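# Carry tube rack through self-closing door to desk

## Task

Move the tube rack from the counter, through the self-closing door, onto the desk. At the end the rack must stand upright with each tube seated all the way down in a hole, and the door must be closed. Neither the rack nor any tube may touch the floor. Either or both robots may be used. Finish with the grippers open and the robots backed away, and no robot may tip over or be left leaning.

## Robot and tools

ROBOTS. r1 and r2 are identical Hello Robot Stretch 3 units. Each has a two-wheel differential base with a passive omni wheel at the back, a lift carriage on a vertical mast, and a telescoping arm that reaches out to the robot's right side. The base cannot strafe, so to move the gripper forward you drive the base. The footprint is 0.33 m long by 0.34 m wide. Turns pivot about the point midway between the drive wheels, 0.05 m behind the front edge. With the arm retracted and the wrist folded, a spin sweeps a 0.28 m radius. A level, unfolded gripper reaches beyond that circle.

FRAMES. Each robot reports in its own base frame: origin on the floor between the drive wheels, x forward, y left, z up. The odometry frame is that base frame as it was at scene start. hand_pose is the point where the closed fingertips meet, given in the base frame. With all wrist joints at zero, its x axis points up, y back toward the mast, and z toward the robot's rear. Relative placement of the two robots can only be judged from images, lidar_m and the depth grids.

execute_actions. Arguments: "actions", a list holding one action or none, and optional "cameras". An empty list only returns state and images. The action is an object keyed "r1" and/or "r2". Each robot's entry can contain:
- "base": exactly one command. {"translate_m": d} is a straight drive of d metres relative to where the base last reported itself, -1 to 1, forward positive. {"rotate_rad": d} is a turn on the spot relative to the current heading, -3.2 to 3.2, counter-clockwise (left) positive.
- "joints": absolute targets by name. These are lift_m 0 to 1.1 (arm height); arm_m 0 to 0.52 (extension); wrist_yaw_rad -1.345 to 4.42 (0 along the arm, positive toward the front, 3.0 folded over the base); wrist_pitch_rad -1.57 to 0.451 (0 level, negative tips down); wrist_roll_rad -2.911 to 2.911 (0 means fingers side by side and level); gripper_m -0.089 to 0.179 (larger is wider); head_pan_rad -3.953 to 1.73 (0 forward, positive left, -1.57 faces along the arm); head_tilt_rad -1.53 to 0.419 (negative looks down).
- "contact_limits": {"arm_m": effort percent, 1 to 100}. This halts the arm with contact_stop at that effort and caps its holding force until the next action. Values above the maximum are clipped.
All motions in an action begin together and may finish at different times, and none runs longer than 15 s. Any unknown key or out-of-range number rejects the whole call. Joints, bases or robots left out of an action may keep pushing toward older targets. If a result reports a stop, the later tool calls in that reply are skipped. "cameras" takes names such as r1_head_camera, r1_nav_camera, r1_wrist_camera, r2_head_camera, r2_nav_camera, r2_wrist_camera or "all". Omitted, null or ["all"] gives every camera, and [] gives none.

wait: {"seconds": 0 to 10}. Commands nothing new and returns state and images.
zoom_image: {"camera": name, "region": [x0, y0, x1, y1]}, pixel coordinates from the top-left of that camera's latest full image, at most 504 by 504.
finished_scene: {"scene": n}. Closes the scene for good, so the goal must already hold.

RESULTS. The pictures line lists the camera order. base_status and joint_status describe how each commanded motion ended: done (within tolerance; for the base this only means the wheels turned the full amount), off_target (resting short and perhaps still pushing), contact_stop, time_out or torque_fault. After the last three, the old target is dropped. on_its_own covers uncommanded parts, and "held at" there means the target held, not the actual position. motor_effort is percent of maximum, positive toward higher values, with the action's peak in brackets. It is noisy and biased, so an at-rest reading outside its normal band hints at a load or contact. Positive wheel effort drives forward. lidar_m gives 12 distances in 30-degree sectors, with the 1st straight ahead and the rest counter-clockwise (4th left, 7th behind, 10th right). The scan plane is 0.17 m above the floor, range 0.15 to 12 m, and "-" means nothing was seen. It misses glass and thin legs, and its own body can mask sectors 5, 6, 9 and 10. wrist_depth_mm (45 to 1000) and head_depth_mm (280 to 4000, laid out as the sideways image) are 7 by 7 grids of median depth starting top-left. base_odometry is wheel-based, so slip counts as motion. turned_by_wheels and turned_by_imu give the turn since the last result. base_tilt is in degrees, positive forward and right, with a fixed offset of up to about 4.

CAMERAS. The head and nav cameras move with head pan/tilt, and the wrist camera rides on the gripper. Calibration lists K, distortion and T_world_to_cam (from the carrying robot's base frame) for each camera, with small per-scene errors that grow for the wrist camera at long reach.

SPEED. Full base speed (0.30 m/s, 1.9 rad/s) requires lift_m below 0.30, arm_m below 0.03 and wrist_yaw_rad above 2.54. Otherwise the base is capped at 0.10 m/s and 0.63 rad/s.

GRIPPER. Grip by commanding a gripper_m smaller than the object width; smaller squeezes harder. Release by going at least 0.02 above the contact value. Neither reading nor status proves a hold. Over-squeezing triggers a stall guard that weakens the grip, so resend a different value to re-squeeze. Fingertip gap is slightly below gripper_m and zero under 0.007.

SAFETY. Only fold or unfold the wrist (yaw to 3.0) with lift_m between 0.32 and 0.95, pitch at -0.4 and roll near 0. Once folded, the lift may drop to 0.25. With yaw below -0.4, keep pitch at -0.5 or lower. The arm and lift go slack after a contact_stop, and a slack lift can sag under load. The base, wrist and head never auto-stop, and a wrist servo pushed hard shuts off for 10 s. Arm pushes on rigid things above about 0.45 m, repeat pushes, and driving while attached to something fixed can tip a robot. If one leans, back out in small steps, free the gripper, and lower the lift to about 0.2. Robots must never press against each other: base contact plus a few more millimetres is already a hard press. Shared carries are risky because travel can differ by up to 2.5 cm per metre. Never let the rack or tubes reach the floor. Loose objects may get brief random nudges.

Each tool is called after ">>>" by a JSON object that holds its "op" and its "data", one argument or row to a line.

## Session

>>> {"op": "execute_actions", "data": {
  "actions": []
}}

Scene clock: 0.00 s.
r1.base_odometry: x=+0.000 y=+0.000 heading=+0.000 (m, m, rad; r1's odometry frame)
r1.turned_by_wheels: +0.000 (rad since the last result)
r1.turned_by_imu: +0.000 (rad since the last result)
r1.base_tilt: forward=-1.4 right=-0.9 (deg)
r1.lidar_m: 1.22 0.84 0.78 0.79 0.88 0.81 0.82 1.04 2.31 1.50 1.30 1.21
r1.head_depth_mm: 1096 1099 1102 1110 1112 1118 1121 / 1146 1149 1158 1153 1166 1171 1170 / 1201 1205 1211 1211 1218 1226 1234 / 1255 1268 1274 1278 1286 1297 1296 / 1315 1330 1340 1343 1349 1352 1366 / 1178 1202 1224 1238 1261 1284 1308 / 1017 1029 1042 1060 1080 1091 1111
r1.base_status: not commanded
r1.joint_positions: lift_m=+0.516 arm_m=-0.002 wrist_yaw_rad=+2.861 wrist_pitch_rad=-0.515 wrist_roll_rad=-0.014 gripper_m=+0.037 head_pan_rad=+0.003 head_tilt_rad=+0.004
r1.joint_status: not commanded
r1.motor_effort: left_wheel=+1 right_wheel=+0 lift_m=+35 arm_m=+0 wrist_yaw_rad=+0 wrist_pitch_rad=+6 wrist_roll_rad=+0 gripper_m=-1 head_pan_rad=+1 head_tilt_rad=+1 (%)
r1.hand_pose: x=+0.0373 y=+0.0601 z=+0.5080 quat_wxyz=(+0.274, +0.697, +0.085, +0.657) (m; r1's base frame)
r1.wrist_depth_mm: - 798 784 761 734 726 695 / - 894 857 819 829 773 753 / - 992 942 913 894 863 806 / - - - 995 977 935 924 / 826 838 853 866 893 936 981 / 713 - - 737 757 779 786 / 619 618 631 634 648 681 680
r2.base_odometry: x=+0.000 y=+0.000 heading=+0.000 (m, m, rad; r2's odometry frame)
r2.turned_by_wheels: +0.000 (rad since the last result)
r2.turned_by_imu: +0.000 (rad since the last result)
r2.base_tilt: forward=-0.4 right=-0.3 (deg)
r2.lidar_m: 1.69 1.53 1.34 0.87 0.79 0.80 0.99 1.62 1.63 2.00 1.83 1.86
r2.head_depth_mm: 2020 2087 2079 2099 2086 2093 2078 / 2115 2298 2288 2313 2302 2312 2228 / 2105 2552 2574 2579 2592 2575 2243 / 2104 2618 2622 2671 1973 1924 1960 / 2112 2422 2455 2463 1919 1775 1770 / 2127 2261 2271 2320 1923 1647 1663 / 1526 2111 2130 2153 1914 1541 1545
r2.base_status: not commanded
r2.joint_positions: lift_m=+0.429 arm_m=+0.002 wrist_yaw_rad=+3.127 wrist_pitch_rad=-0.489 wrist_roll_rad=+0.000 gripper_m=+0.037 head_pan_rad=-0.018 head_tilt_rad=-0.014
r2.joint_status: not commanded
r2.motor_effort: left_wheel=-1 right_wheel=+0 lift_m=+22 arm_m=+0 wrist_yaw_rad=+0 wrist_pitch_rad=+5 wrist_roll_rad=+0 gripper_m=+0 head_pan_rad=+0 head_tilt_rad=+1 (%)
r2.hand_pose: x=-0.0182 y=+0.0677 z=+0.4263 quat_wxyz=(+0.176, +0.687, +0.166, +0.685) (m; r2's base frame)
r2.wrist_depth_mm: 601 676 871 980 - - - / 637 713 - - - - - / 670 785 - - - - - / 714 828 - 906 941 971 - / 717 751 - 781 777 806 828 / 623 634 - 655 682 668 692 / 547 561 - 572 563 580 602
pictures: r1_head_camera (sideways: a quarter turn clockwise sets it upright), r1_nav_camera (sideways: a quarter turn counterclockwise sets it upright), r1_wrist_camera, r2_head_camera (sideways: a quarter turn clockwise sets it upright), r2_nav_camera (sideways: a quarter turn counterclockwise sets it upright), r2_wrist_camera
camera_calibration (this result's frames):
r1_head_camera: T_world_to_cam=[[-0.0226045, -0.0647657, -0.997644, 1.32053], [-0.0107735, 0.997857, -0.0645355, 0.0847999], [0.999686, 0.00928931, -0.0232538, -0.0195466], [0, 0, 0, 1]] pos_world=[0.050304, 0.00108839, 1.32244]
r1_nav_camera: T_world_to_cam=[[-0.0153459, 0.0311536, 0.999397, -1.25899], [-0.0438009, -0.998576, 0.0304554, 0.0147172], [0.998922, -0.0433072, 0.0166886, -0.0627762], [0, 0, 0, 1]] pos_world=[0.0440329, 0.0511996, 1.25883]
r1_wrist_camera: T_world_to_cam=[[0.965202, -0.253058, 0.0659241, -0.0594244], [-0.108984, -0.618423, -0.778251, 0.473436], [0.237712, 0.743985, -0.624483, 0.426004], [0, 0, 0, 1]] pos_world=[0.00768744, -0.0391941, 0.638402]
r2_head_camera: T_world_to_cam=[[-0.0287504, -0.00841052, -0.999551, 1.31969], [0.022727, 0.999701, -0.00906548, 0.0102693], [0.999328, -0.0229775, -0.0285507, -0.00483278], [0, 0, 0, 1]] pos_world=[0.0425379, 0.000722043, 1.31906]
r2_nav_camera: T_world_to_cam=[[-0.00220526, 0.00974017, 0.99995, -1.26099], [0.0411417, -0.999105, 0.00982267, 0.0414784], [0.999151, 0.0411613, 0.00180255, -0.0559265], [0, 0, 0, 1]] pos_world=[0.0513918, 0.0560255, 1.26062]
r2_wrist_camera: T_world_to_cam=[[0.998122, -0.046339, 0.0400725, 0.000888289], [0.00586778, -0.57879, -0.815455, 0.429873], [0.060981, 0.814159, -0.577431, 0.353454], [0, 0, 0, 1]] pos_world=[-0.024963, -0.0389202, 0.554603]
Images, in order (width x height): r1_head_camera 896x504, r1_nav_camera 672x504, r1_wrist_camera 644x364, r2_head_camera 896x504, r2_nav_camera 672x504, r2_wrist_camera 644x364.

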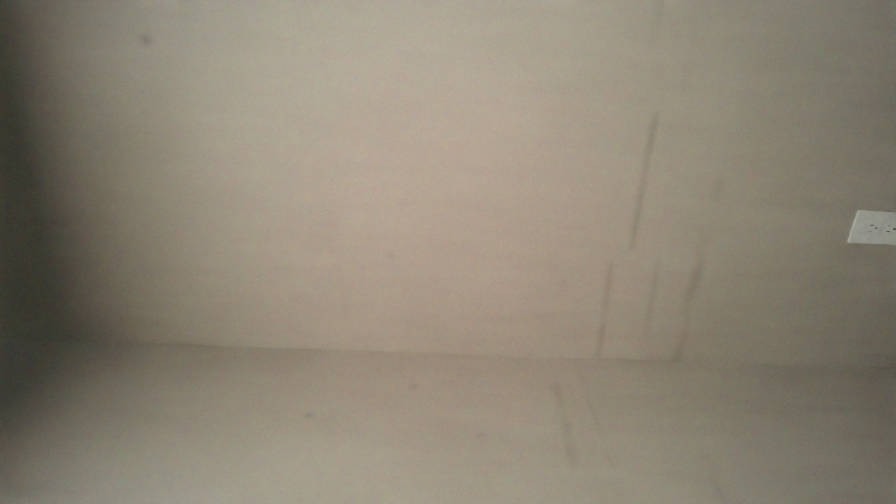

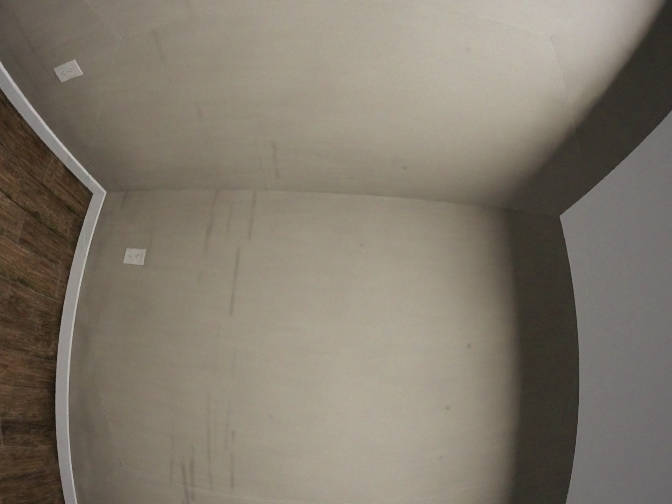

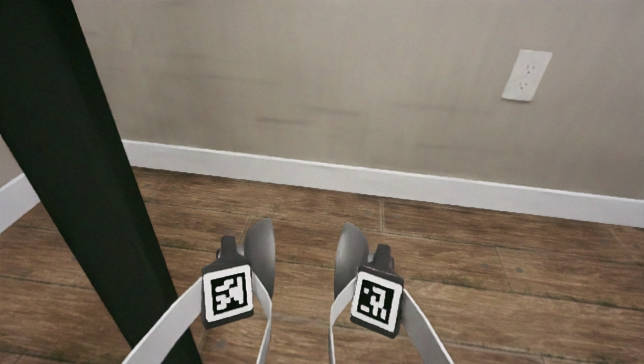

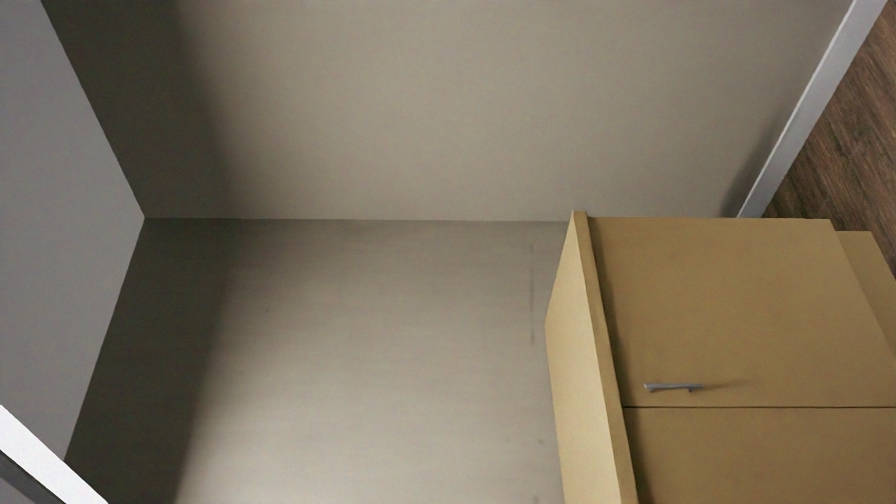

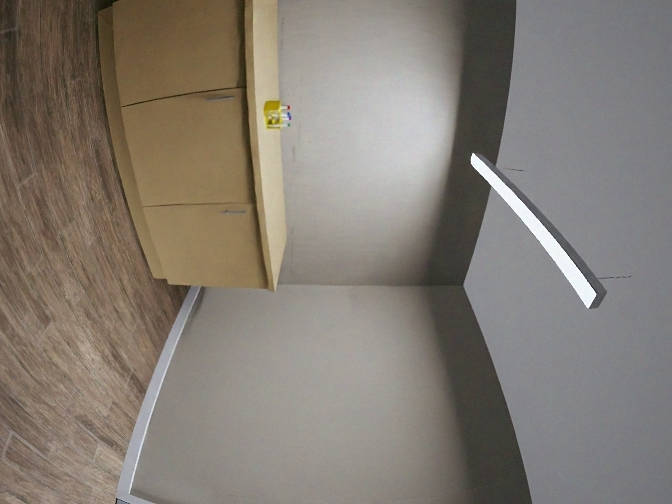

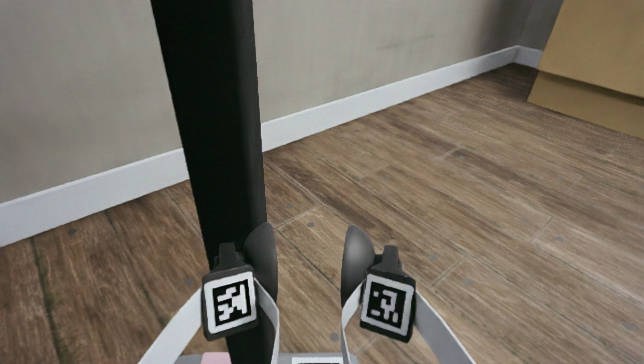

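>>> {"op": "execute_actions", "data": {
  "actions": [
    {"r1":{"joints":{"head_pan_rad":-1.9,"head_tilt_rad":-0.45,"wrist_pitch_rad":-0.4,"wrist_yaw_rad":3.0,"lift_m":0.27}},"r2":{"joints":{"head_pan_rad":0.46,"head_tilt_rad":-0.3,"lift_m":0.27,"wrist_pitch_rad":-0.4,"wrist_yaw_rad":3.0}}}
  ],
  "cameras": ["r1_head_camera","r1_nav_camera","r2_head_camera"]
}}

>>> {"op": "zoom_image", "data": {
  "camera": "r2_head_camera",
  "region": [300, 170, 460, 330]
}}

>>> {"op": "execute_actions", "data": {
  "actions": [
    {"r1":{"joints":{"head_pan_rad":-2.4}},"r2":{"joints":{"head_pan_rad":-1.1,"head_tilt_rad":-0.45}}}
  ],
  "cameras": ["r1_head_camera","r2_nav_camera","r2_head_camera"]
}}

Scene clock: 11.47 s.
r1.base_odometry: x=+0.000 y=+0.000 heading=+0.000 (m, m, rad; r1's odometry frame)
r1.turned_by_wheels: +0.000 (rad since the last result)
r1.turned_by_imu: -0.002 (rad since the last result)
r1.base_tilt: forward=-1.3 right=-1.2 (deg)
r1.lidar_m: 1.22 0.84 0.78 0.79 0.87 0.81 0.82 1.04 2.30 1.50 1.30 1.21
r1.head_depth_mm: 2443 2679 2872 2800 2025 1595 1315 / 2486 2696 2922 2797 2020 1584 1300 / 2502 2724 2982 2795 2026 1580 1303 / 2515 2778 3032 2780 2015 1567 1296 / 2561 2721 3094 2738 1988 1568 1278 / 2607 2724 1601 2739 1976 1560 1283 / 2516 2408 1564 2576 1777 1560 1274
r1.base_status: not commanded
r1.joint_positions: lift_m=+0.270 arm_m=-0.002 wrist_yaw_rad=+2.997 wrist_pitch_rad=-0.419 wrist_roll_rad=-0.014 gripper_m=+0.037 head_pan_rad=-1.893 head_tilt_rad=-0.444
r1.joint_status: all done
r1.motor_effort: left_wheel=+0(0) right_wheel=-1(0) lift_m=+23(29) arm_m=+0(0) wrist_yaw_rad=+2(3) wrist_pitch_rad=+9(9) wrist_roll_rad=+1(0) gripper_m=+1(0) head_pan_rad=-5(66) head_tilt_rad=-4(33) (%)
r1.hand_pose: x=+0.0111 y=+0.0791 z=+0.2827 quat_wxyz=(+0.196, +0.695, +0.099, +0.684) (m; r1's base frame)
r1.wrist_depth_mm: 736 - 811 746 718 670 632 / 778 - 870 836 762 730 667 / 806 - 921 887 815 772 726 / 694 - 749 771 797 787 758 / 575 558 619 604 637 644 654 / 475 486 - 524 524 531 545 / - - - 444 439 452 456
r2.base_odometry: x=+0.000 y=+0.000 heading=+0.000 (m, m, rad; r2's odometry frame)
r2.turned_by_wheels: +0.000 (rad since the last result)
r2.turned_by_imu: +0.000 (rad since the last result)
r2.base_tilt: forward=-0.4 right=-0.2 (deg)
r2.lidar_m: 1.69 1.54 1.34 0.86 0.79 0.79 0.99 1.62 1.63 1.99 1.83 1.85
r2.head_depth_mm: 2004 2104 2206 1705 1811 1889 1560 / 1972 2068 2173 1669 1746 1843 1566 / 1927 2038 2119 1621 1712 1822 1567 / 1900 2002 2100 1592 1687 1785 1563 / 1858 1959 2050 1555 1646 1748 1566 / 1828 1924 2016 1542 1609 1703 1556 / 1813 1897 1971 1510 1566 1670 1562
r2.base_status: not commanded
r2.joint_positions: lift_m=+0.271 arm_m=+0.002 wrist_yaw_rad=+3.002 wrist_pitch_rad=-0.418 wrist_roll_rad=+0.000 gripper_m=+0.037 head_pan_rad=+0.453 head_tilt_rad=-0.296
r2.joint_status: all done
r2.motor_effort: left_wheel=-1(1) right_wheel=-1(0) lift_m=+13(18) arm_m=-1(0) wrist_yaw_rad=-2(4) wrist_pitch_rad=+6(7) wrist_roll_rad=+0(1) gripper_m=+1(1) head_pan_rad=+2(23) head_tilt_rad=-3(25) (%)
r2.hand_pose: x=+0.0100 y=+0.0750 z=+0.2832 quat_wxyz=(+0.195, +0.700, +0.098, +0.680) (m; r2's base frame)
r2.wrist_depth_mm: 594 - 855 - - - - / 633 - 923 - - - - / 668 - 921 - - - - / 681 - 728 747 790 772 787 / 561 570 618 597 628 624 635 / 490 495 - 521 526 511 528 / 440 - - - 433 449 450
pictures: r1_head_camera (sideways: a quarter turn clockwise sets it upright), r1_nav_camera (sideways: a quarter turn counterclockwise sets it upright), r2_head_camera (sideways: a quarter turn clockwise sets it upright)
camera_calibration (this result's frames):
r1_head_camera: T_world_to_cam=[[0.0818574, 0.449724, -0.889409, 1.17842], [0.957529, -0.283044, -0.0549923, 0.0664337], [-0.276473, -0.847133, -0.453793, 0.548611], [0, 0, 0, 1]] pos_world=[-0.00839874, -0.0464141, 1.30071]
r1_nav_camera: T_world_to_cam=[[-0.102998, -0.407297, 0.907469, -1.13821], [-0.937793, 0.343876, 0.0479013, -0.00251884], [-0.331567, -0.846084, -0.417379, 0.510329], [0, 0, 0, 1]] pos_world=[0.0496127, -0.0309424, 1.24601]
r2_head_camera: T_world_to_cam=[[-0.270917, -0.141735, -0.952111, 1.25905], [-0.435513, 0.900126, -0.0100734, 0.0143733], [0.858448, 0.411927, -0.305587, 0.356636], [0, 0, 0, 1]] pos_world=[0.0412048, 0.018605, 1.30788]
Images, in order (width x height): r1_head_camera 896x504, r1_nav_camera 672x504, r2_head_camera 896x504.

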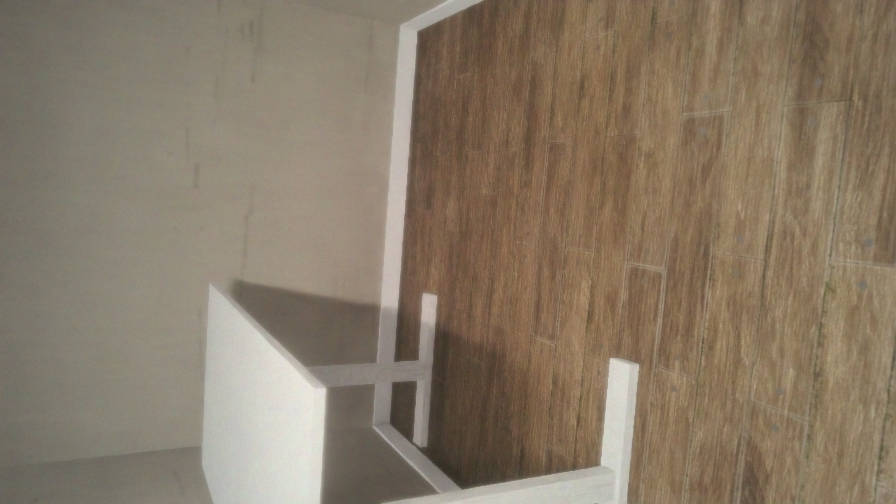

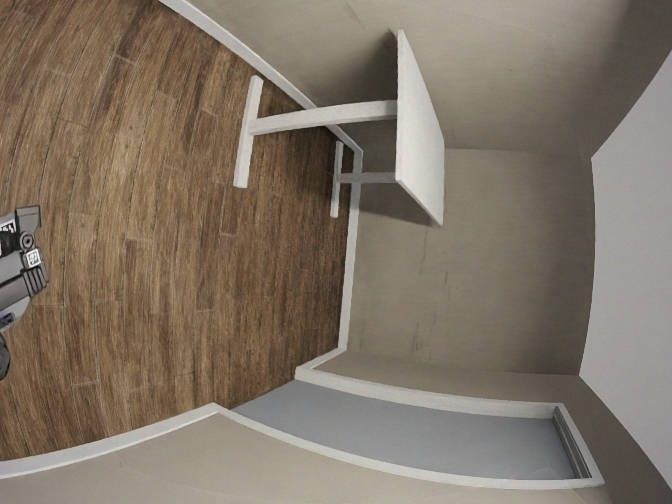

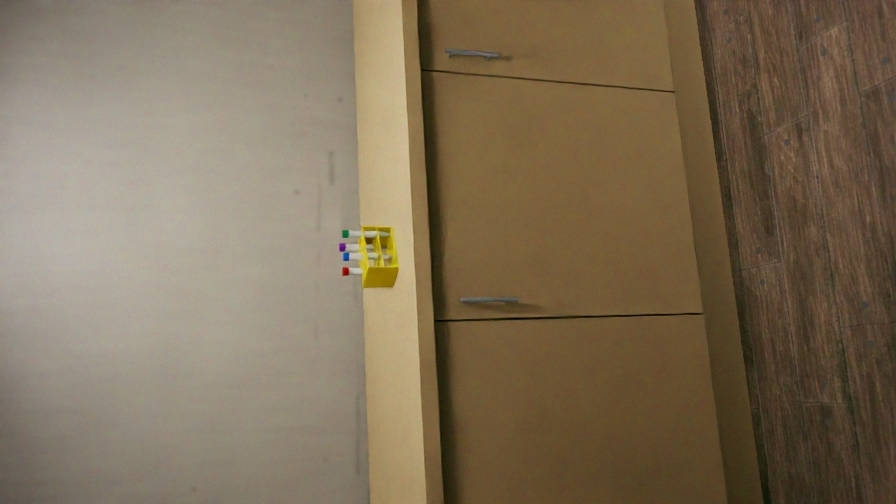

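Region (300, 170, 460, 330) of r2_head_camera's 896x504 image, scaled by 3.150, with more detail than that image has.

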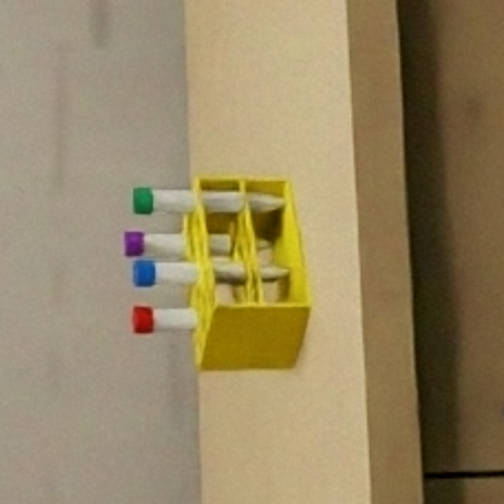

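Scene clock: 12.73 s.
r1.base_odometry: x=+0.000 y=+0.000 heading=+0.000 (m, m, rad; r1's odometry frame)
r1.turned_by_wheels: +0.000 (rad since the last result)
r1.turned_by_imu: +0.000 (rad since the last result)
r1.base_tilt: forward=-1.2 right=-1.2 (deg)
r1.lidar_m: 1.22 0.84 0.78 0.79 0.88 0.81 0.82 1.04 2.30 1.50 1.30 1.21
r1.head_depth_mm: 1058 1103 1154 1207 1263 1338 1290 / 1321 1273 1354 1433 1522 1522 1304 / 1606 1699 1816 1954 1932 1578 1299 / 1928 2082 2277 2433 2011 1568 1291 / 2387 2649 2928 2731 1991 1568 1283 / 2521 2753 2967 2749 2007 1564 1279 / 2417 2637 2881 2714 1985 1554 1277
r1.base_status: not commanded
r1.joint_positions: lift_m=+0.270 arm_m=-0.002 wrist_yaw_rad=+2.997 wrist_pitch_rad=-0.419 wrist_roll_rad=-0.014 gripper_m=+0.037 head_pan_rad=-2.393 head_tilt_rad=-0.444
r1.joint_status: all done
r1.motor_effort: left_wheel=+0(0) right_wheel=+0(0) lift_m=+23(23) arm_m=+0(0) wrist_yaw_rad=+2(3) wrist_pitch_rad=+9(9) wrist_roll_rad=+0(1) gripper_m=+0(1) head_pan_rad=-5(47) head_tilt_rad=-4(4) (%)
r1.hand_pose: x=+0.0111 y=+0.0791 z=+0.2827 quat_wxyz=(+0.196, +0.695, +0.099, +0.684) (m; r1's base frame)
r1.wrist_depth_mm: 726 - 816 758 701 669 635 / 773 - 897 815 776 717 688 / 777 - 942 881 834 789 733 / 702 - 740 754 782 795 759 / 566 564 616 610 623 646 660 / 480 488 - 517 524 530 536 / - - - 436 440 449 453
r2.base_odometry: x=+0.000 y=+0.000 heading=+0.000 (m, m, rad; r2's odometry frame)
r2.turned_by_wheels: +0.000 (rad since the last result)
r2.turned_by_imu: +0.000 (rad since the last result)
r2.base_tilt: forward=-0.4 right=-0.2 (deg)
r2.lidar_m: 1.69 1.53 1.34 0.86 0.79 0.80 0.99 1.62 1.64 2.00 1.83 1.86
r2.head_depth_mm: 1647 1790 1936 2130 2121 1677 1378 / 1618 1754 1905 2070 2134 1668 1382 / 1608 1722 1869 2040 2134 1677 1381 / 1574 1702 1845 2013 2118 1662 1383 / 1557 1671 1802 1967 2069 1681 1380 / 1533 1640 1773 1933 2044 1668 1382 / 1511 1611 1735 1890 2024 1675 1384
r2.base_status: not commanded
r2.joint_positions: lift_m=+0.271 arm_m=+0.002 wrist_yaw_rad=+3.002 wrist_pitch_rad=-0.418 wrist_roll_rad=+0.000 gripper_m=+0.037 head_pan_rad=-1.093 head_tilt_rad=-0.444
r2.joint_status: all done
r2.motor_effort: left_wheel=-1(0) right_wheel=-1(1) lift_m=+13(13) arm_m=+0(0) wrist_yaw_rad=-2(2) wrist_pitch_rad=+6(6) wrist_roll_rad=+0(0) gripper_m=+0(1) head_pan_rad=-3(34) head_tilt_rad=-3(19) (%)
r2.hand_pose: x=+0.0100 y=+0.0750 z=+0.2832 quat_wxyz=(+0.195, +0.700, +0.098, +0.680) (m; r2's base frame)
r2.wrist_depth_mm: 593 - 858 - - - - / 629 - 931 - - - - / 677 - 929 - - - - / 668 - 733 740 774 796 801 / 577 581 617 616 630 637 642 / 482 493 - 526 525 519 531 / 439 - - - 432 448 453
pictures: r1_head_camera (sideways: a quarter turn clockwise sets it upright), r2_head_camera (sideways: a quarter turn clockwise sets it upright), r2_nav_camera (sideways: a quarter turn counterclockwise sets it upright)
camera_calibration (this result's frames):
r1_head_camera: T_world_to_cam=[[0.287457, 0.35547, -0.889387, 1.17714], [0.704653, -0.707418, -0.0549906, 0.0679741], [-0.648716, -0.610902, -0.453836, 0.550937], [0, 0, 0, 1]] pos_world=[-0.028874, -0.033783, 1.30071]
r2_head_camera: T_world_to_cam=[[-0.211688, 0.389182, -0.896507, 1.18612], [0.888167, 0.459406, -0.0102867, 0.00657454], [0.407857, -0.798426, -0.442909, 0.53809], [0, 0, 0, 1]] pos_world=[0.0257842, -0.0350112, 1.30176]
r2_nav_camera: T_world_to_cam=[[0.199505, -0.363976, 0.909791, -1.1443], [-0.859788, -0.510412, -0.0156584, 0.080146], [0.470067, -0.779103, -0.414772, 0.489518], [0, 0, 0, 1]] pos_world=[0.0670951, 0.00579533, 1.24536]
Images, in order (width x height): r1_head_camera 896x504, r2_head_camera 896x504, r2_nav_camera 672x504.

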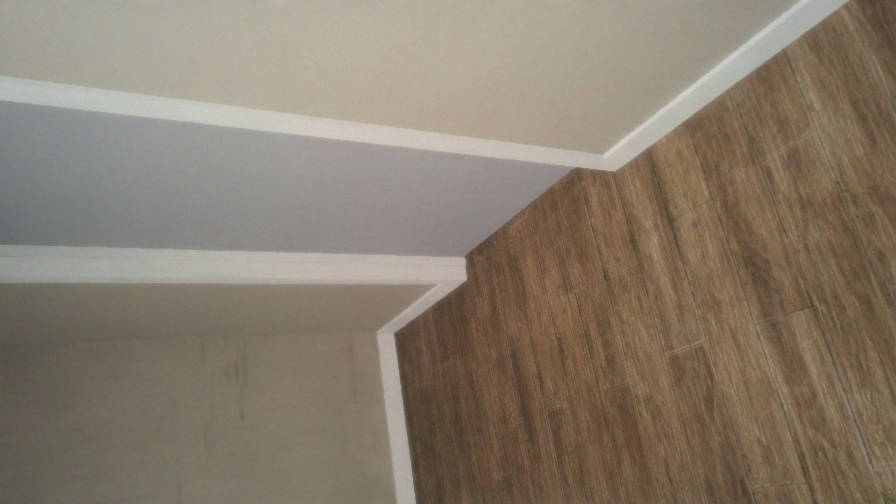

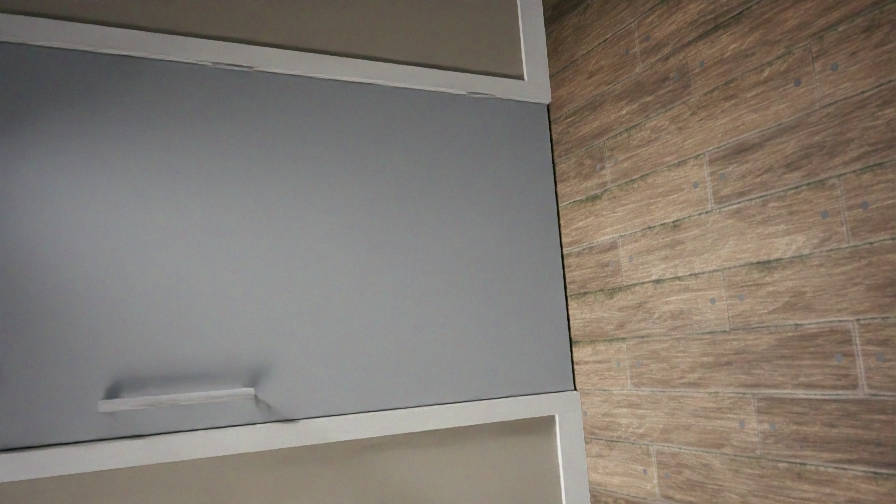

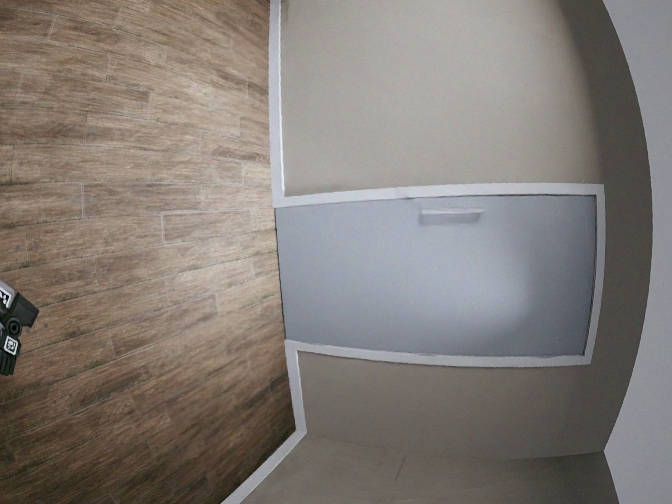

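>>> {"op": "execute_actions", "data": {
  "actions": [
    {"r1":{"base":{"rotate_rad":-2.235},"joints":{"head_pan_rad":0,"head_tilt_rad":-1.0}},"r2":{"base":{"rotate_rad":0.07},"joints":{"head_pan_rad":-1.57,"head_tilt_rad":-0.55}}}
  ],
  "cameras": []
}}

>>> {"op": "execute_actions", "data": {
  "actions": [
    {"r1":{"base":{"translate_m":0.92}},"r2":{"base":{"translate_m":0.9}}}
  ],
  "cameras": []
}}

>>> {"op": "execute_actions", "data": {
  "actions": [
    {"r1":{"base":{"translate_m":0.913}},"r2":{"base":{"translate_m":0.37},"joints":{"lift_m":0.6}}}
  ],
  "cameras": []
}}

>>> {"op": "execute_actions", "data": {
  "actions": [
    {"r1":{"base":{"rotate_rad":-1.39}},"r2":{"base":{"rotate_rad":2.63},"joints":{"lift_m":0.94}}}
  ],
  "cameras": ["r1_nav_camera","r2_head_camera"]
}}

Scene clock: 53.20 s.
r1.base_odometry: x=+0.000 y=+0.000 heading=-2.235 (m, m, rad; r1's odometry frame)
r1.turned_by_wheels: -2.235 (rad since the last result)
r1.turned_by_imu: -2.229 (rad since the last result)
r1.base_tilt: forward=-1.3 right=-0.9 (deg)
r1.lidar_m: 1.77 1.50 1.40 1.20 1.20 0.90 0.78 0.78 0.90 0.81 0.81 0.94
r1.head_depth_mm: 1507 1486 1589 1495 1329 1195 1093 / 1883 1936 1699 1493 1331 1202 1115 / 2223 1970 1698 1487 1324 1196 1125 / 2350 1966 1680 1491 1329 1195 1124 / 2340 1959 1682 1484 1322 1191 1117 / 2323 1944 1682 1485 1326 1193 1089 / 2318 1963 1688 1482 1319 1191 1090
r1.base_status: done
r1.joint_positions: lift_m=+0.270 arm_m=-0.002 wrist_yaw_rad=+2.997 wrist_pitch_rad=-0.419 wrist_roll_rad=-0.014 gripper_m=+0.037 head_pan_rad=-0.007 head_tilt_rad=-0.988
r1.joint_status: all done
r1.motor_effort: left_wheel=+3(13) right_wheel=-2(6) lift_m=+23(23) arm_m=-1(1) wrist_yaw_rad=+2(2) wrist_pitch_rad=+9(9) wrist_roll_rad=+0(1) gripper_m=-1(1) head_pan_rad=+4(64) head_tilt_rad=-6(41) (%)
r1.hand_pose: x=+0.0110 y=+0.0791 z=+0.2827 quat_wxyz=(+0.196, +0.695, +0.099, +0.684) (m; r1's base frame)
r1.wrist_depth_mm: 898 - - - - - - / 980 - - - - - - / 898 - 976 - - - - / 702 - 728 786 785 813 829 / 565 568 612 623 633 636 662 / 473 489 - 522 519 536 545 / - - - 431 441 451 455
r2.base_odometry: x=+0.000 y=+0.000 heading=+0.070 (m, m, rad; r2's odometry frame)
r2.turned_by_wheels: +0.070 (rad since the last result)
r2.turned_by_imu: +0.071 (rad since the last result)
r2.base_tilt: forward=-0.4 right=-0.2 (deg)
r2.lidar_m: 1.64 1.53 1.22 0.84 0.79 0.81 1.04 1.62 1.65 1.96 1.84 1.88
r2.head_depth_mm: 1824 1936 2075 2184 1893 1537 1297 / 1980 2153 2335 2365 1874 1531 1295 / 1957 2148 2398 2399 1866 1538 1298 / 1839 2018 2225 2331 1888 1523 1297 / 1752 1897 2075 2215 1883 1524 1294 / 1668 1799 1972 2154 1884 1533 1291 / 1585 1691 1850 2013 1871 1540 1301
r2.base_status: done
r2.joint_positions: lift_m=+0.271 arm_m=+0.002 wrist_yaw_rad=+3.002 wrist_pitch_rad=-0.418 wrist_roll_rad=+0.000 gripper_m=+0.037 head_pan_rad=-1.563 head_tilt_rad=-0.543
r2.joint_status: all done
r2.motor_effort: left_wheel=-3(8) right_wheel=+2(6) lift_m=+13(13) arm_m=-1(1) wrist_yaw_rad=-2(2) wrist_pitch_rad=+6(6) wrist_roll_rad=+0(0) gripper_m=+0(1) head_pan_rad=-2(24) head_tilt_rad=-4(15) (%)
r2.hand_pose: x=+0.0101 y=+0.0750 z=+0.2833 quat_wxyz=(+0.195, +0.700, +0.098, +0.680) (m; r2's base frame)
r2.wrist_depth_mm: 589 - 828 - - - - / 634 - 890 - - - - / 671 - 915 - - - - / 672 - 733 758 758 800 816 / 572 573 636 605 622 621 635 / 490 495 - 515 522 522 531 / 440 - - - 426 447 450
pictures: none
No camera images: the call's "cameras" was empty. Leave "cameras" out to get every camera's image.

Scene clock: 57.90 s.
r1.base_odometry: x=-0.567 y=-0.725 heading=-2.235 (m, m, rad; r1's odometry frame)
r1.turned_by_wheels: +0.000 (rad since the last result)
r1.turned_by_imu: +0.005 (rad since the last result)
r1.base_tilt: forward=-1.2 right=-1.0 (deg)
r1.lidar_m: 1.32 2.08 1.68 1.05 1.44 1.68 1.67 1.15 0.66 0.57 0.57 0.65
r1.head_depth_mm: 1119 1203 1302 1406 1328 1194 1090 / 1292 1464 1616 1479 1333 1194 1112 / 1612 1785 1686 1497 1333 1197 1120 / 2029 1964 1709 1484 1321 1190 1115 / 1986 1954 1680 1492 1324 1195 1117 / 1946 1971 1682 1486 1322 1191 1083 / 1896 1946 1697 1482 1321 1191 1084
r1.base_status: done
r1.joint_positions: lift_m=+0.270 arm_m=-0.002 wrist_yaw_rad=+2.998 wrist_pitch_rad=-0.419 wrist_roll_rad=-0.014 gripper_m=+0.037 head_pan_rad=-0.007 head_tilt_rad=-0.988
r1.joint_status: not commanded
r1.motor_effort: left_wheel=+2(12) right_wheel=-2(3) lift_m=+23(24) arm_m=-1(1) wrist_yaw_rad=+1(2) wrist_pitch_rad=+9(9) wrist_roll_rad=+0(0) gripper_m=-1(1) head_pan_rad=+4(5) head_tilt_rad=-6(7) (%)
r1.hand_pose: x=+0.0109 y=+0.0792 z=+0.2828 quat_wxyz=(+0.196, +0.695, +0.099, +0.685) (m; r1's base frame)
r1.wrist_depth_mm: - - - - - - - / - - - - - - - / 939 - 967 - - - - / 695 - 751 765 784 814 868 / 567 572 615 622 636 654 665 / 477 485 - 526 528 529 539 / - - - 436 440 450 454
r2.base_odometry: x=+0.898 y=+0.063 heading=+0.070 (m, m, rad; r2's odometry frame)
r2.turned_by_wheels: +0.000 (rad since the last result)
r2.turned_by_imu: +0.007 (rad since the last result)
r2.base_tilt: forward=-0.4 right=-0.2 (deg)
r2.lidar_m: 0.85 0.80 0.81 1.04 1.30 1.33 1.73 2.36 2.04 1.41 1.33 1.35
r2.head_depth_mm: 1584 1776 1989 2241 1885 1527 1292 / 1490 1637 1831 2085 1879 1532 1300 / 1398 1530 1709 1920 1872 1530 1295 / 1323 1445 1596 1767 1870 1532 1290 / 1238 1349 1492 1653 1781 1535 1298 / 1188 1287 1404 1540 1711 1534 1299 / 1135 1216 1325 1446 1586 1534 1301
r2.base_status: done
r2.joint_positions: lift_m=+0.271 arm_m=+0.002 wrist_yaw_rad=+3.001 wrist_pitch_rad=-0.417 wrist_roll_rad=+0.000 gripper_m=+0.037 head_pan_rad=-1.563 head_tilt_rad=-0.543
r2.joint_status: not commanded
r2.motor_effort: left_wheel=-4(6) right_wheel=+2(7) lift_m=+13(13) arm_m=+0(0) wrist_yaw_rad=+0(3) wrist_pitch_rad=+6(6) wrist_roll_rad=-1(0) gripper_m=+0(0) head_pan_rad=-3(3) head_tilt_rad=-4(3) (%)
r2.hand_pose: x=+0.0102 y=+0.0751 z=+0.2834 quat_wxyz=(+0.195, +0.700, +0.098, +0.680) (m; r2's base frame)
r2.wrist_depth_mm: 918 - - - 853 709 601 / - - - - 902 737 630 / 898 - 973 - 955 829 664 / 722 - 753 746 755 787 722 / 579 587 616 616 631 628 643 / 493 497 - 525 520 521 531 / 441 - - - 431 445 459
pictures: none
No camera images: the call's "cameras" was empty. Leave "cameras" out to get every camera's image.

Scene clock: 62.87 s.
r1.base_odometry: x=-1.130 y=-1.444 heading=-2.235 (m, m, rad; r1's odometry frame)
r1.turned_by_wheels: +0.000 (rad since the last result)
r1.turned_by_imu: +0.005 (rad since the last result)
r1.base_tilt: forward=-1.2 right=-1.1 (deg)
r1.lidar_m: 0.70 1.21 1.40 1.68 1.67 1.95 2.55 0.65 0.49 0.42 0.42 0.49
r1.head_depth_mm: 583 623 658 804 984 1082 1078 / 724 791 866 949 1212 1202 1119 / 955 1073 1222 1393 1313 1199 1119 / 1157 1376 1632 1485 1329 1198 1114 / 1126 1358 1616 1475 1314 1192 1119 / 1100 1324 1601 1484 1322 1195 1086 / 1077 1275 1572 1477 1321 1193 1084
r1.base_status: done
r1.joint_positions: lift_m=+0.270 arm_m=-0.002 wrist_yaw_rad=+2.998 wrist_pitch_rad=-0.419 wrist_roll_rad=-0.014 gripper_m=+0.037 head_pan_rad=-0.007 head_tilt_rad=-0.989
r1.joint_status: not commanded
r1.motor_effort: left_wheel=+2(11) right_wheel=-1(5) lift_m=+23(23) arm_m=-1(1) wrist_yaw_rad=+2(2) wrist_pitch_rad=+9(9) wrist_roll_rad=+1(0) gripper_m=+0(0) head_pan_rad=+4(4) head_tilt_rad=-7(7) (%)
r1.hand_pose: x=+0.0109 y=+0.0792 z=+0.2828 quat_wxyz=(+0.196, +0.695, +0.099, +0.685) (m; r1's base frame)
r1.wrist_depth_mm: - - - - - - - / - - - - - - - / 906 - 983 - - - - / 690 - 734 776 790 838 838 / 571 563 620 622 628 637 667 / 482 484 - 529 520 526 534 / - - - 432 435 444 460
r2.base_odometry: x=+1.267 y=+0.088 heading=+0.070 (m, m, rad; r2's odometry frame)
r2.turned_by_wheels: +0.000 (rad since the last result)
r2.turned_by_imu: +0.003 (rad since the last result)
r2.base_tilt: forward=-0.4 right=-0.3 (deg)
r2.lidar_m: 0.52 0.49 0.50 0.65 1.51 1.54 2.01 2.67 1.72 1.19 1.12 0.77
r2.head_depth_mm: 1332 1481 1671 1908 1885 1524 1296 / 1227 1361 1539 1750 1862 1539 1296 / 1168 1289 1426 1609 1774 1522 1297 / 1109 1216 1334 1499 1680 1534 1301 / 1046 1143 1252 1383 1544 1536 1294 / 998 1079 1175 1291 1434 1513 1291 / 947 1026 1110 1213 1341 1455 1292
r2.base_status: done
r2.joint_positions: lift_m=+0.599 arm_m=+0.002 wrist_yaw_rad=+3.001 wrist_pitch_rad=-0.417 wrist_roll_rad=+0.000 gripper_m=+0.037 head_pan_rad=-1.563 head_tilt_rad=-0.543
r2.joint_status: all done
r2.motor_effort: left_wheel=-3(9) right_wheel=+2(7) lift_m=+30(33) arm_m=-1(0) wrist_yaw_rad=+0(2) wrist_pitch_rad=+6(6) wrist_roll_rad=+0(0) gripper_m=+0(0) head_pan_rad=-3(3) head_tilt_rad=-5(4) (%)
r2.hand_pose: x=+0.0102 y=+0.0751 z=+0.6123 quat_wxyz=(+0.195, +0.700, +0.098, +0.680) (m; r2's base frame)
r2.wrist_depth_mm: - - 907 689 538 449 389 / - - 972 703 570 474 397 / - - - 735 604 500 420 / - - - 842 636 517 441 / - - - - 683 559 452 / 856 897 - 912 699 581 474 / 765 759 764 777 761 620 501
pictures: none
No camera images: the call's "cameras" was empty. Leave "cameras" out to get every camera's image.

Scene clock: 67.97 s.
r1.base_odometry: x=-1.130 y=-1.444 heading=+2.659 (m, m, rad; r1's odometry frame)
r1.turned_by_wheels: -1.390 (rad since the last result)
r1.turned_by_imu: -1.386 (rad since the last result)
r1.base_tilt: forward=-1.2 right=-1.0 (deg)
r1.lidar_m: 0.42 0.43 0.51 1.03 1.23 1.45 1.67 1.27 2.21 1.89 0.63 0.45
r1.head_depth_mm: 372 448 566 764 1180 1200 1095 / 370 445 561 755 1156 1196 1116 / 368 442 556 747 1140 1195 1117 / 365 440 553 741 1125 1198 1115 / 365 438 549 732 1112 1194 1114 / 362 435 544 725 1083 1192 1089 / 360 432 538 718 1069 1192 1084
r1.base_status: done
r1.joint_positions: lift_m=+0.270 arm_m=-0.002 wrist_yaw_rad=+2.998 wrist_pitch_rad=-0.419 wrist_roll_rad=-0.014 gripper_m=+0.037 head_pan_rad=-0.007 head_tilt_rad=-0.989
r1.joint_status: not commanded
r1.motor_effort: left_wheel=+3(10) right_wheel=-1(4) lift_m=+23(24) arm_m=-1(1) wrist_yaw_rad=+2(2) wrist_pitch_rad=+9(9) wrist_roll_rad=+1(1) gripper_m=+1(1) head_pan_rad=+4(5) head_tilt_rad=-7(7) (%)
r1.hand_pose: x=+0.0109 y=+0.0792 z=+0.2828 quat_wxyz=(+0.196, +0.695, +0.099, +0.685) (m; r1's base frame)
r1.wrist_depth_mm: 967 - - - 651 451 392 / - - - - 673 486 396 / 901 - 969 - 683 523 404 / 701 - 741 770 675 557 406 / 563 569 615 610 625 556 411 / 480 485 - 525 527 515 418 / - - - 436 441 452 418
r2.base_odometry: x=+1.267 y=+0.088 heading=+2.699 (m, m, rad; r2's odometry frame)
r2.turned_by_wheels: +2.630 (rad since the last result)
r2.turned_by_imu: +2.676 (rad since the last result)
r2.base_tilt: forward=-0.4 right=-0.3 (deg)
r2.lidar_m: 1.55 2.03 2.66 1.69 1.18 1.12 0.75 0.52 0.49 0.50 0.66 1.51
r2.head_depth_mm: 927 1002 1034 733 566 - - / 974 1055 1035 733 605 650 - / 1014 1107 1036 733 626 704 - / 1071 1165 788 733 686 761 - / 1125 1240 1035 731 739 825 - / 1190 1310 1032 729 806 949 1181 / 1253 1376 1039 779 877 1055 1266
r2.base_status: done
r2.joint_positions: lift_m=+0.939 arm_m=+0.002 wrist_yaw_rad=+3.001 wrist_pitch_rad=-0.417 wrist_roll_rad=+0.000 gripper_m=+0.037 head_pan_rad=-1.563 head_tilt_rad=-0.543
r2.joint_status: all done
r2.motor_effort: left_wheel=-3(7) right_wheel=+2(4) lift_m=+31(30) arm_m=-1(1) wrist_yaw_rad=+0(0) wrist_pitch_rad=+6(6) wrist_roll_rad=-1(0) gripper_m=+1(1) head_pan_rad=-2(2) head_tilt_rad=-4(4) (%)
r2.hand_pose: x=+0.0102 y=+0.0751 z=+0.9523 quat_wxyz=(+0.195, +0.700, +0.098, +0.680) (m; r2's base frame)
r2.wrist_depth_mm: - - - - - - - / - - - - - - - / - - - - - - - / - - - - - - - / - - - - - - - / - - - - - - - / - - - - - - -
pictures: r1_nav_camera (sideways: a quarter turn counterclockwise sets it upright), r2_head_camera (sideways: a quarter turn clockwise sets it upright)
camera_calibration (this result's frames):
r1_nav_camera: T_world_to_cam=[[0.828624, 0.0256355, 0.559218, -0.689976], [-0.00703799, -0.998395, 0.0561966, -0.0189582], [0.559761, -0.0505016, -0.827114, 1.03787], [0, 0, 0, 1]] pos_world=[-0.00936154, 0.0511741, 1.24535]
r2_head_camera: T_world_to_cam=[[-0.0130423, 0.529266, -0.848356, 1.12211], [0.999914, 0.00812466, -0.0103036, 0.00591347], [0.00143927, -0.848417, -0.529326, 0.653012], [0, 0, 0, 1]] pos_world=[0.00778206, -0.0399142, 1.29766]
Images, in order (width x height): r1_nav_camera 672x504, r2_head_camera 896x504.

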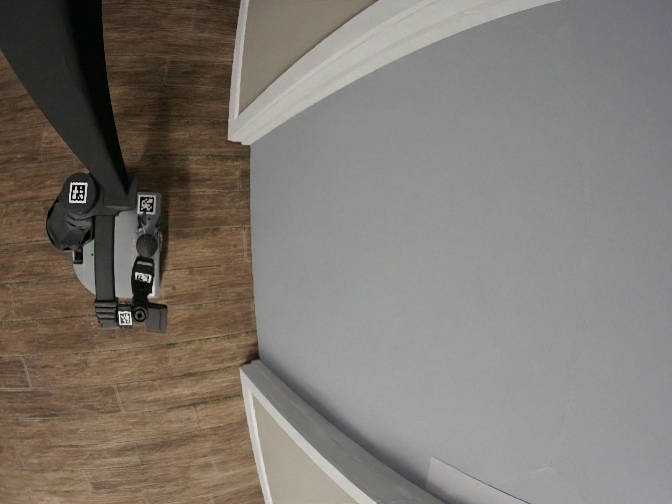

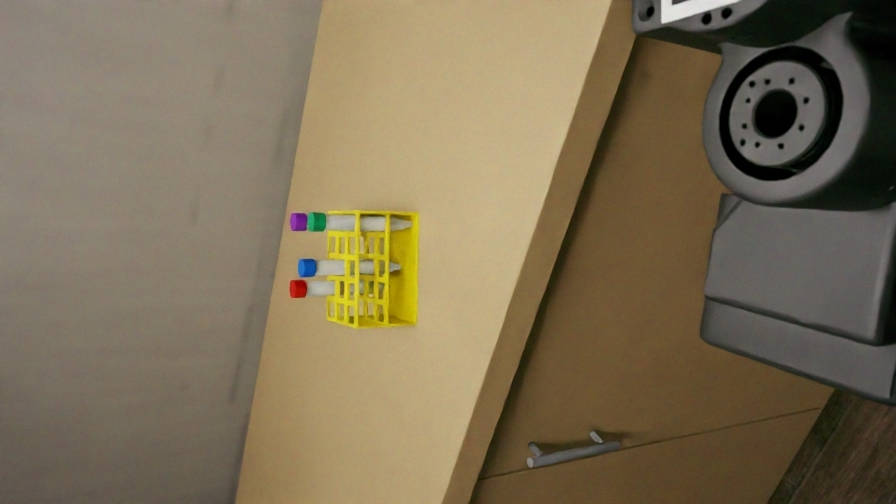

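>>> {"op": "execute_actions", "data": {
  "actions": [
    {"r1":{"base":{"translate_m":0.25},"joints":{"lift_m":0.33}},"r2":{"base":{"translate_m":0.078},"joints":{"wrist_yaw_rad":0,"gripper_m":0.179}}}
  ],
  "cameras": []
}}

>>> {"op": "execute_actions", "data": {
  "actions": [
    {"r1":{"base":{"translate_m":0.25}},"r2":{"joints":{"wrist_pitch_rad":-0.35,"arm_m":0.2,"lift_m":0.925}}}
  ],
  "cameras": ["r1_nav_camera","r2_wrist_camera"]
}}

Scene clock: 82.70 s.
r1.base_odometry: x=-1.351 y=-1.328 heading=+2.659 (m, m, rad; r1's odometry frame)
r1.turned_by_wheels: +0.000 (rad since the last result)
r1.turned_by_imu: +0.000 (rad since the last result)
r1.base_tilt: forward=-1.3 right=-1.2 (deg)
r1.lidar_m: 0.17 0.18 0.23 0.41 1.25 1.62 1.92 1.51 2.55 0.52 0.27 0.18
r1.head_depth_mm: - - - 296 399 871 1091 / - - - 292 392 841 1121 / - - - - 386 813 1117 / - - - - 380 788 1118 / - - - - 375 762 1115 / - - - - 369 739 1089 / - - - - 364 717 1084
r1.base_status: done
r1.joint_positions: lift_m=+0.330 arm_m=-0.002 wrist_yaw_rad=+2.998 wrist_pitch_rad=-0.418 wrist_roll_rad=-0.014 gripper_m=+0.037 head_pan_rad=-0.007 head_tilt_rad=-0.989
r1.joint_status: all done
r1.motor_effort: left_wheel=+3(12) right_wheel=-2(7) lift_m=+44(46) arm_m=-1(1) wrist_yaw_rad=+2(2) wrist_pitch_rad=+8(9) wrist_roll_rad=+0(0) gripper_m=+0(0) head_pan_rad=+4(4) head_tilt_rad=-7(7) (%)
r1.hand_pose: x=+0.0109 y=+0.0793 z=+0.3422 quat_wxyz=(+0.196, +0.695, +0.098, +0.685) (m; r1's base frame)
r1.wrist_depth_mm: - - - 418 335 221 165 / - - - 460 344 224 166 / - - - 495 348 227 168 / 814 - 861 538 358 231 170 / 654 644 712 601 364 236 172 / 540 560 - 576 346 239 173 / 477 490 - 514 386 242 176
r2.base_odometry: x=+1.196 y=+0.122 heading=+2.699 (m, m, rad; r2's odometry frame)
r2.turned_by_wheels: +0.000 (rad since the last result)
r2.turned_by_imu: +0.001 (rad since the last result)
r2.base_tilt: forward=-0.3 right=-0.2 (deg)
r2.lidar_m: 1.47 1.94 2.63 1.79 1.26 1.19 0.81 0.56 0.53 0.54 0.70 1.44
r2.head_depth_mm: 957 1039 1032 731 604 - - / 1004 1088 1033 731 628 - - / 1049 1142 789 733 642 - - / 1110 1204 1034 733 736 844 1032 / 1168 1278 1036 731 791 954 1104 / 1227 1352 1035 771 859 1018 1247 / 1298 1426 1035 820 947 1135 1303
r2.base_status: done
r2.joint_positions: lift_m=+0.939 arm_m=+0.002 wrist_yaw_rad=+0.002 wrist_pitch_rad=-0.417 wrist_roll_rad=+0.000 gripper_m=+0.179 head_pan_rad=-1.563 head_tilt_rad=-0.543
r2.joint_status: all done
r2.motor_effort: left_wheel=-3(4) right_wheel=+2(5) lift_m=+31(30) arm_m=+0(1) wrist_yaw_rad=-2(3) wrist_pitch_rad=+6(6) wrist_roll_rad=+0(0) gripper_m=+1(94) head_pan_rad=-2(3) head_tilt_rad=-4(4) (%)
r2.hand_pose: x=-0.0211 y=-0.3718 z=+0.9523 quat_wxyz=(+0.692, +0.147, -0.691, -0.146) (m; r2's base frame)
r2.wrist_depth_mm: - - 994 512 819 733 675 / 537 551 557 507 612 648 679 / 549 431 394 400 424 427 442 / 642 520 427 344 317 320 329 / 773 579 492 408 352 285 270 / - 676 541 457 384 345 281 / - 815 629 513 430 369 305
pictures: none
No camera images: the call's "cameras" was empty. Leave "cameras" out to get every camera's image.

Scene clock: 86.60 s.
r1.base_odometry: x=-1.572 y=-1.212 heading=+2.659 (m, m, rad; r1's odometry frame)
r1.turned_by_wheels: +0.000 (rad since the last result)
r1.turned_by_imu: +0.042 (rad since the last result)
r1.base_tilt: forward=-1.3 right=-1.2 (deg)
r1.lidar_m: 0.15 - 0.15 0.18 0.42 1.70 1.74 1.74 0.53 0.49 0.50 0.18
r1.head_depth_mm: - - - 343 696 1200 1093 / - - - 306 491 1182 1120 / - - - - 379 1092 1120 / - - - - 335 662 1120 / - - - - 310 473 1104 / - - - - - 369 903 / - - - - - 327 631
r1.base_status: done
r1.joint_positions: lift_m=+0.330 arm_m=-0.002 wrist_yaw_rad=+3.002 wrist_pitch_rad=-0.418 wrist_roll_rad=-0.014 gripper_m=+0.037 head_pan_rad=-0.005 head_tilt_rad=-0.992
r1.joint_status: not commanded
r1.motor_effort: left_wheel=+1(93) right_wheel=+0(11) lift_m=+37(44) arm_m=-1(1) wrist_yaw_rad=-1(2) wrist_pitch_rad=+8(9) wrist_roll_rad=+0(0) gripper_m=+0(1) head_pan_rad=+3(4) head_tilt_rad=-5(7) (%)
r1.hand_pose: x=+0.0101 y=+0.0794 z=+0.3426 quat_wxyz=(+0.194, +0.695, +0.100, +0.685) (m; r1's base frame)
r1.wrist_depth_mm: - - 315 217 165 132 111 / - - 349 232 173 138 115 / - - 390 252 184 144 119 / 817 - 430 269 194 151 124 / 659 643 496 309 204 159 129 / 551 556 - 357 207 166 134 / 473 490 - 333 243 176 140
r2.base_odometry: x=+1.196 y=+0.122 heading=+2.699 (m, m, rad; r2's odometry frame)
r2.turned_by_wheels: +0.000 (rad since the last result)
r2.turned_by_imu: +0.000 (rad since the last result)
r2.base_tilt: forward=-0.5 right=-0.2 (deg)
r2.lidar_m: 1.47 1.94 2.63 1.26 1.25 1.19 0.81 0.56 0.53 0.54 0.70 1.44
r2.head_depth_mm: 956 1037 1035 - 610 675 765 / 1002 1088 1096 - - 724 828 / 1050 1148 790 - - 780 905 / 1107 1208 1034 731 741 847 991 / 1158 1277 1034 761 796 927 1105 / 1225 1359 1033 772 859 1021 1246 / 1299 1425 1039 820 947 1134 1292
r2.base_status: not commanded
r2.joint_positions: lift_m=+0.926 arm_m=+0.200 wrist_yaw_rad=+0.001 wrist_pitch_rad=-0.368 wrist_roll_rad=+0.000 gripper_m=+0.179 head_pan_rad=-1.563 head_tilt_rad=-0.543
r2.joint_status: all done
r2.motor_effort: left_wheel=-3(3) right_wheel=+2(2) lift_m=+13(23) arm_m=+3(4) wrist_yaw_rad=-1(1) wrist_pitch_rad=+6(5) wrist_roll_rad=+0(0) gripper_m=+0(0) head_pan_rad=-3(2) head_tilt_rad=-4(4) (%)
r2.hand_pose: x=-0.0213 y=-0.5751 z=+0.9496 quat_wxyz=(+0.695, +0.130, -0.695, -0.129) (m; r2's base frame)
r2.wrist_depth_mm: - 957 803 699 652 589 549 / 588 611 647 321 652 624 571 / 392 403 363 321 411 455 467 / 290 300 304 314 319 326 334 / 245 238 241 246 249 255 260 / - 209 200 202 206 209 214 / - 292 186 172 174 173 185
pictures: r1_nav_camera (sideways: a quarter turn counterclockwise sets it upright), r2_wrist_camera
camera_calibration (this result's frames):
r1_nav_camera: T_world_to_cam=[[0.830463, 0.0274026, 0.5564, -0.686316], [-0.00470727, -0.998409, 0.0561974, -0.0189732], [0.557055, -0.0492889, -0.829012, 1.04035], [0, 0, 0, 1]] pos_world=[-0.0096632, 0.0511418, 1.2454]
r2_wrist_camera: T_world_to_cam=[[-0.998708, 0.0359619, 0.0359053, -0.03806], [-0.0144594, 0.476252, -0.87919, 1.15144], [-0.0487173, -0.878573, -0.475116, 0.106288], [0, 0, 0, 1]] pos_world=[-0.0161836, -0.453626, 1.0642]
Images, in order (width x height): r1_nav_camera 672x504, r2_wrist_camera 644x364.

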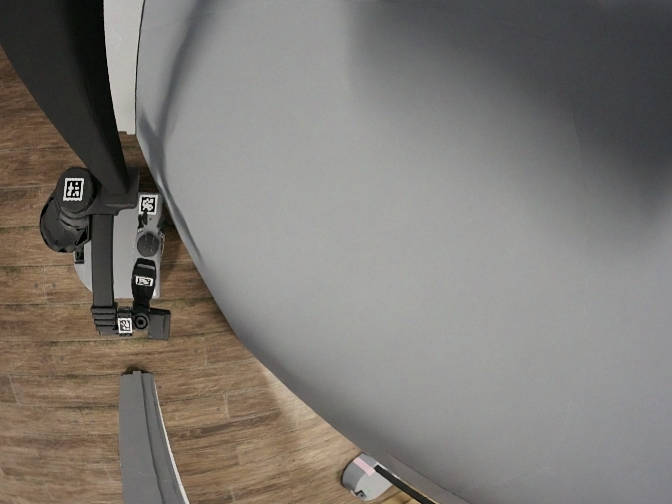

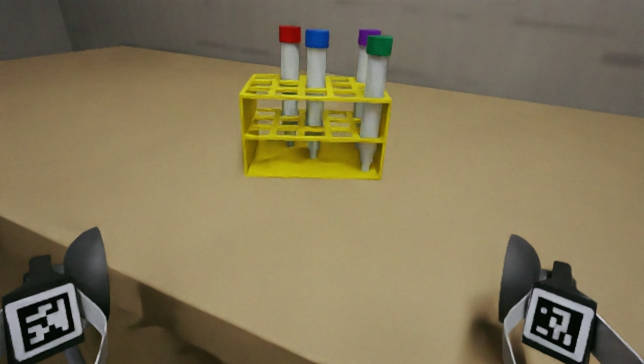

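>>> {"op": "execute_actions", "data": {
  "actions": [
    {"r1":{"base":{"translate_m":0.25}},"r2":{"joints":{"arm_m":0.41}}}
  ],
  "cameras": ["r1_nav_camera","r2_wrist_camera"]
}}

Scene clock: 95.83 s.
r1.base_odometry: x=-1.794 y=-1.096 heading=+2.659 (m, m, rad; r1's odometry frame)
r1.turned_by_wheels: +0.000 (rad since the last result)
r1.turned_by_imu: +0.000 (rad since the last result)
r1.base_tilt: forward=-1.2 right=-1.1 (deg)
r1.lidar_m: 0.24 0.18 0.17 0.18 0.24 0.59 1.98 2.49 0.57 1.00 1.48 2.45
r1.head_depth_mm: 2182 1972 1688 1481 1319 1192 1089 / 2128 1960 1708 1491 1325 1198 1114 / 337 427 590 1431 1328 1192 1119 / 295 337 426 577 895 1178 1120 / - 294 334 420 568 878 1114 / - - 294 330 416 559 822 / - - - 293 328 411 550
r1.base_status: done
r1.joint_positions: lift_m=+0.330 arm_m=-0.002 wrist_yaw_rad=+3.002 wrist_pitch_rad=-0.418 wrist_roll_rad=-0.014 gripper_m=+0.037 head_pan_rad=-0.005 head_tilt_rad=-0.992
r1.joint_status: not commanded
r1.motor_effort: left_wheel=+9(65) right_wheel=+0(4) lift_m=+38(38) arm_m=-1(1) wrist_yaw_rad=-2(1) wrist_pitch_rad=+8(8) wrist_roll_rad=+0(0) gripper_m=+0(0) head_pan_rad=+3(3) head_tilt_rad=-5(5) (%)
r1.hand_pose: x=+0.0101 y=+0.0794 z=+0.3426 quat_wxyz=(+0.194, +0.695, +0.100, +0.685) (m; r1's base frame)
r1.wrist_depth_mm: 292 - 224 202 182 169 155 / 322 - 243 218 197 178 164 / 365 - 267 234 211 191 175 / 409 - 293 258 228 205 188 / 494 424 325 290 248 221 200 / 529 489 - 322 266 241 216 / 472 494 - 351 309 265 235
r2.base_odometry: x=+1.196 y=+0.122 heading=+2.699 (m, m, rad; r2's odometry frame)
r2.turned_by_wheels: +0.000 (rad since the last result)
r2.turned_by_imu: +0.001 (rad since the last result)
r2.base_tilt: forward=-0.4 right=-0.2 (deg)
r2.lidar_m: 1.47 1.94 2.63 1.36 1.26 1.19 0.81 0.56 0.53 0.54 0.70 1.44
r2.head_depth_mm: 956 1038 1086 703 606 674 764 / 1000 1085 - 701 626 725 825 / 1049 1145 - 701 686 781 904 / 1104 1203 1097 731 737 845 996 / 1163 1277 1032 733 799 924 1101 / 1229 1356 1036 771 856 1020 1242 / 1302 1425 1037 820 943 1134 1291
r2.base_status: not commanded
r2.joint_positions: lift_m=+0.926 arm_m=+0.410 wrist_yaw_rad=+0.001 wrist_pitch_rad=-0.368 wrist_roll_rad=+0.000 gripper_m=+0.179 head_pan_rad=-1.563 head_tilt_rad=-0.543
r2.joint_status: all done
r2.motor_effort: left_wheel=-3(3) right_wheel=+2(2) lift_m=+13(13) arm_m=+3(0) wrist_yaw_rad=-1(0) wrist_pitch_rad=+6(6) wrist_roll_rad=+0(0) gripper_m=+0(0) head_pan_rad=-2(3) head_tilt_rad=-4(4) (%)
r2.hand_pose: x=-0.0214 y=-0.7851 z=+0.9497 quat_wxyz=(+0.695, +0.130, -0.695, -0.129) (m; r2's base frame)
r2.wrist_depth_mm: 821 697 617 544 487 444 405 / 600 605 522 562 504 466 421 / 389 400 364 117 382 94 439 / 290 293 153 132 161 100 335 / 237 145 130 128 129 176 257 / - 105 137 139 119 113 211 / - 136 165 130 130 136 -
pictures: r1_nav_camera (sideways: a quarter turn counterclockwise sets it upright), r2_wrist_camera
camera_calibration (this result's frames):
r1_nav_camera: T_world_to_cam=[[0.830463, 0.0274028, 0.5564, -0.686316], [-0.00470701, -0.998409, 0.0561974, -0.0189732], [0.557055, -0.0492888, -0.829012, 1.04035], [0, 0, 0, 1]] pos_world=[-0.00966321, 0.0511418, 1.2454]
r2_wrist_camera: T_world_to_cam=[[-0.998703, 0.0360956, 0.0358963, -0.0304242], [-0.0143991, 0.476049, -0.879301, 1.25146], [-0.0488273, -0.878678, -0.474912, -0.0784897], [0, 0, 0, 1]] pos_world=[-0.0161973, -0.663626, 1.06423]
Images, in order (width x height): r1_nav_camera 672x504, r2_wrist_camera 644x364.

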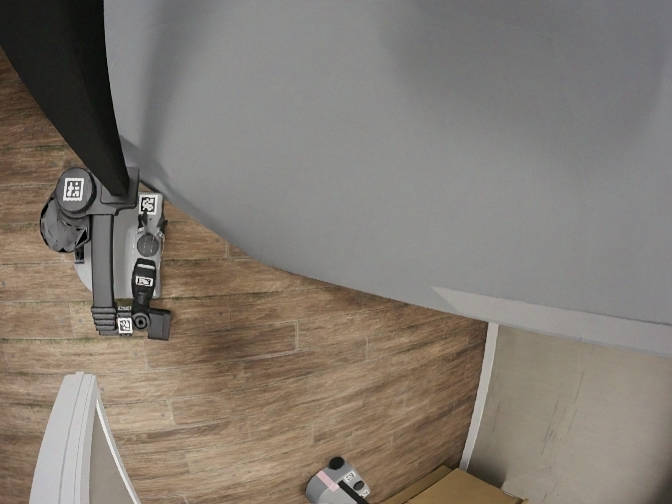

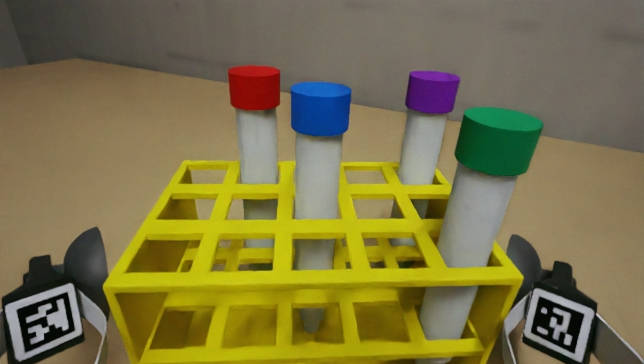

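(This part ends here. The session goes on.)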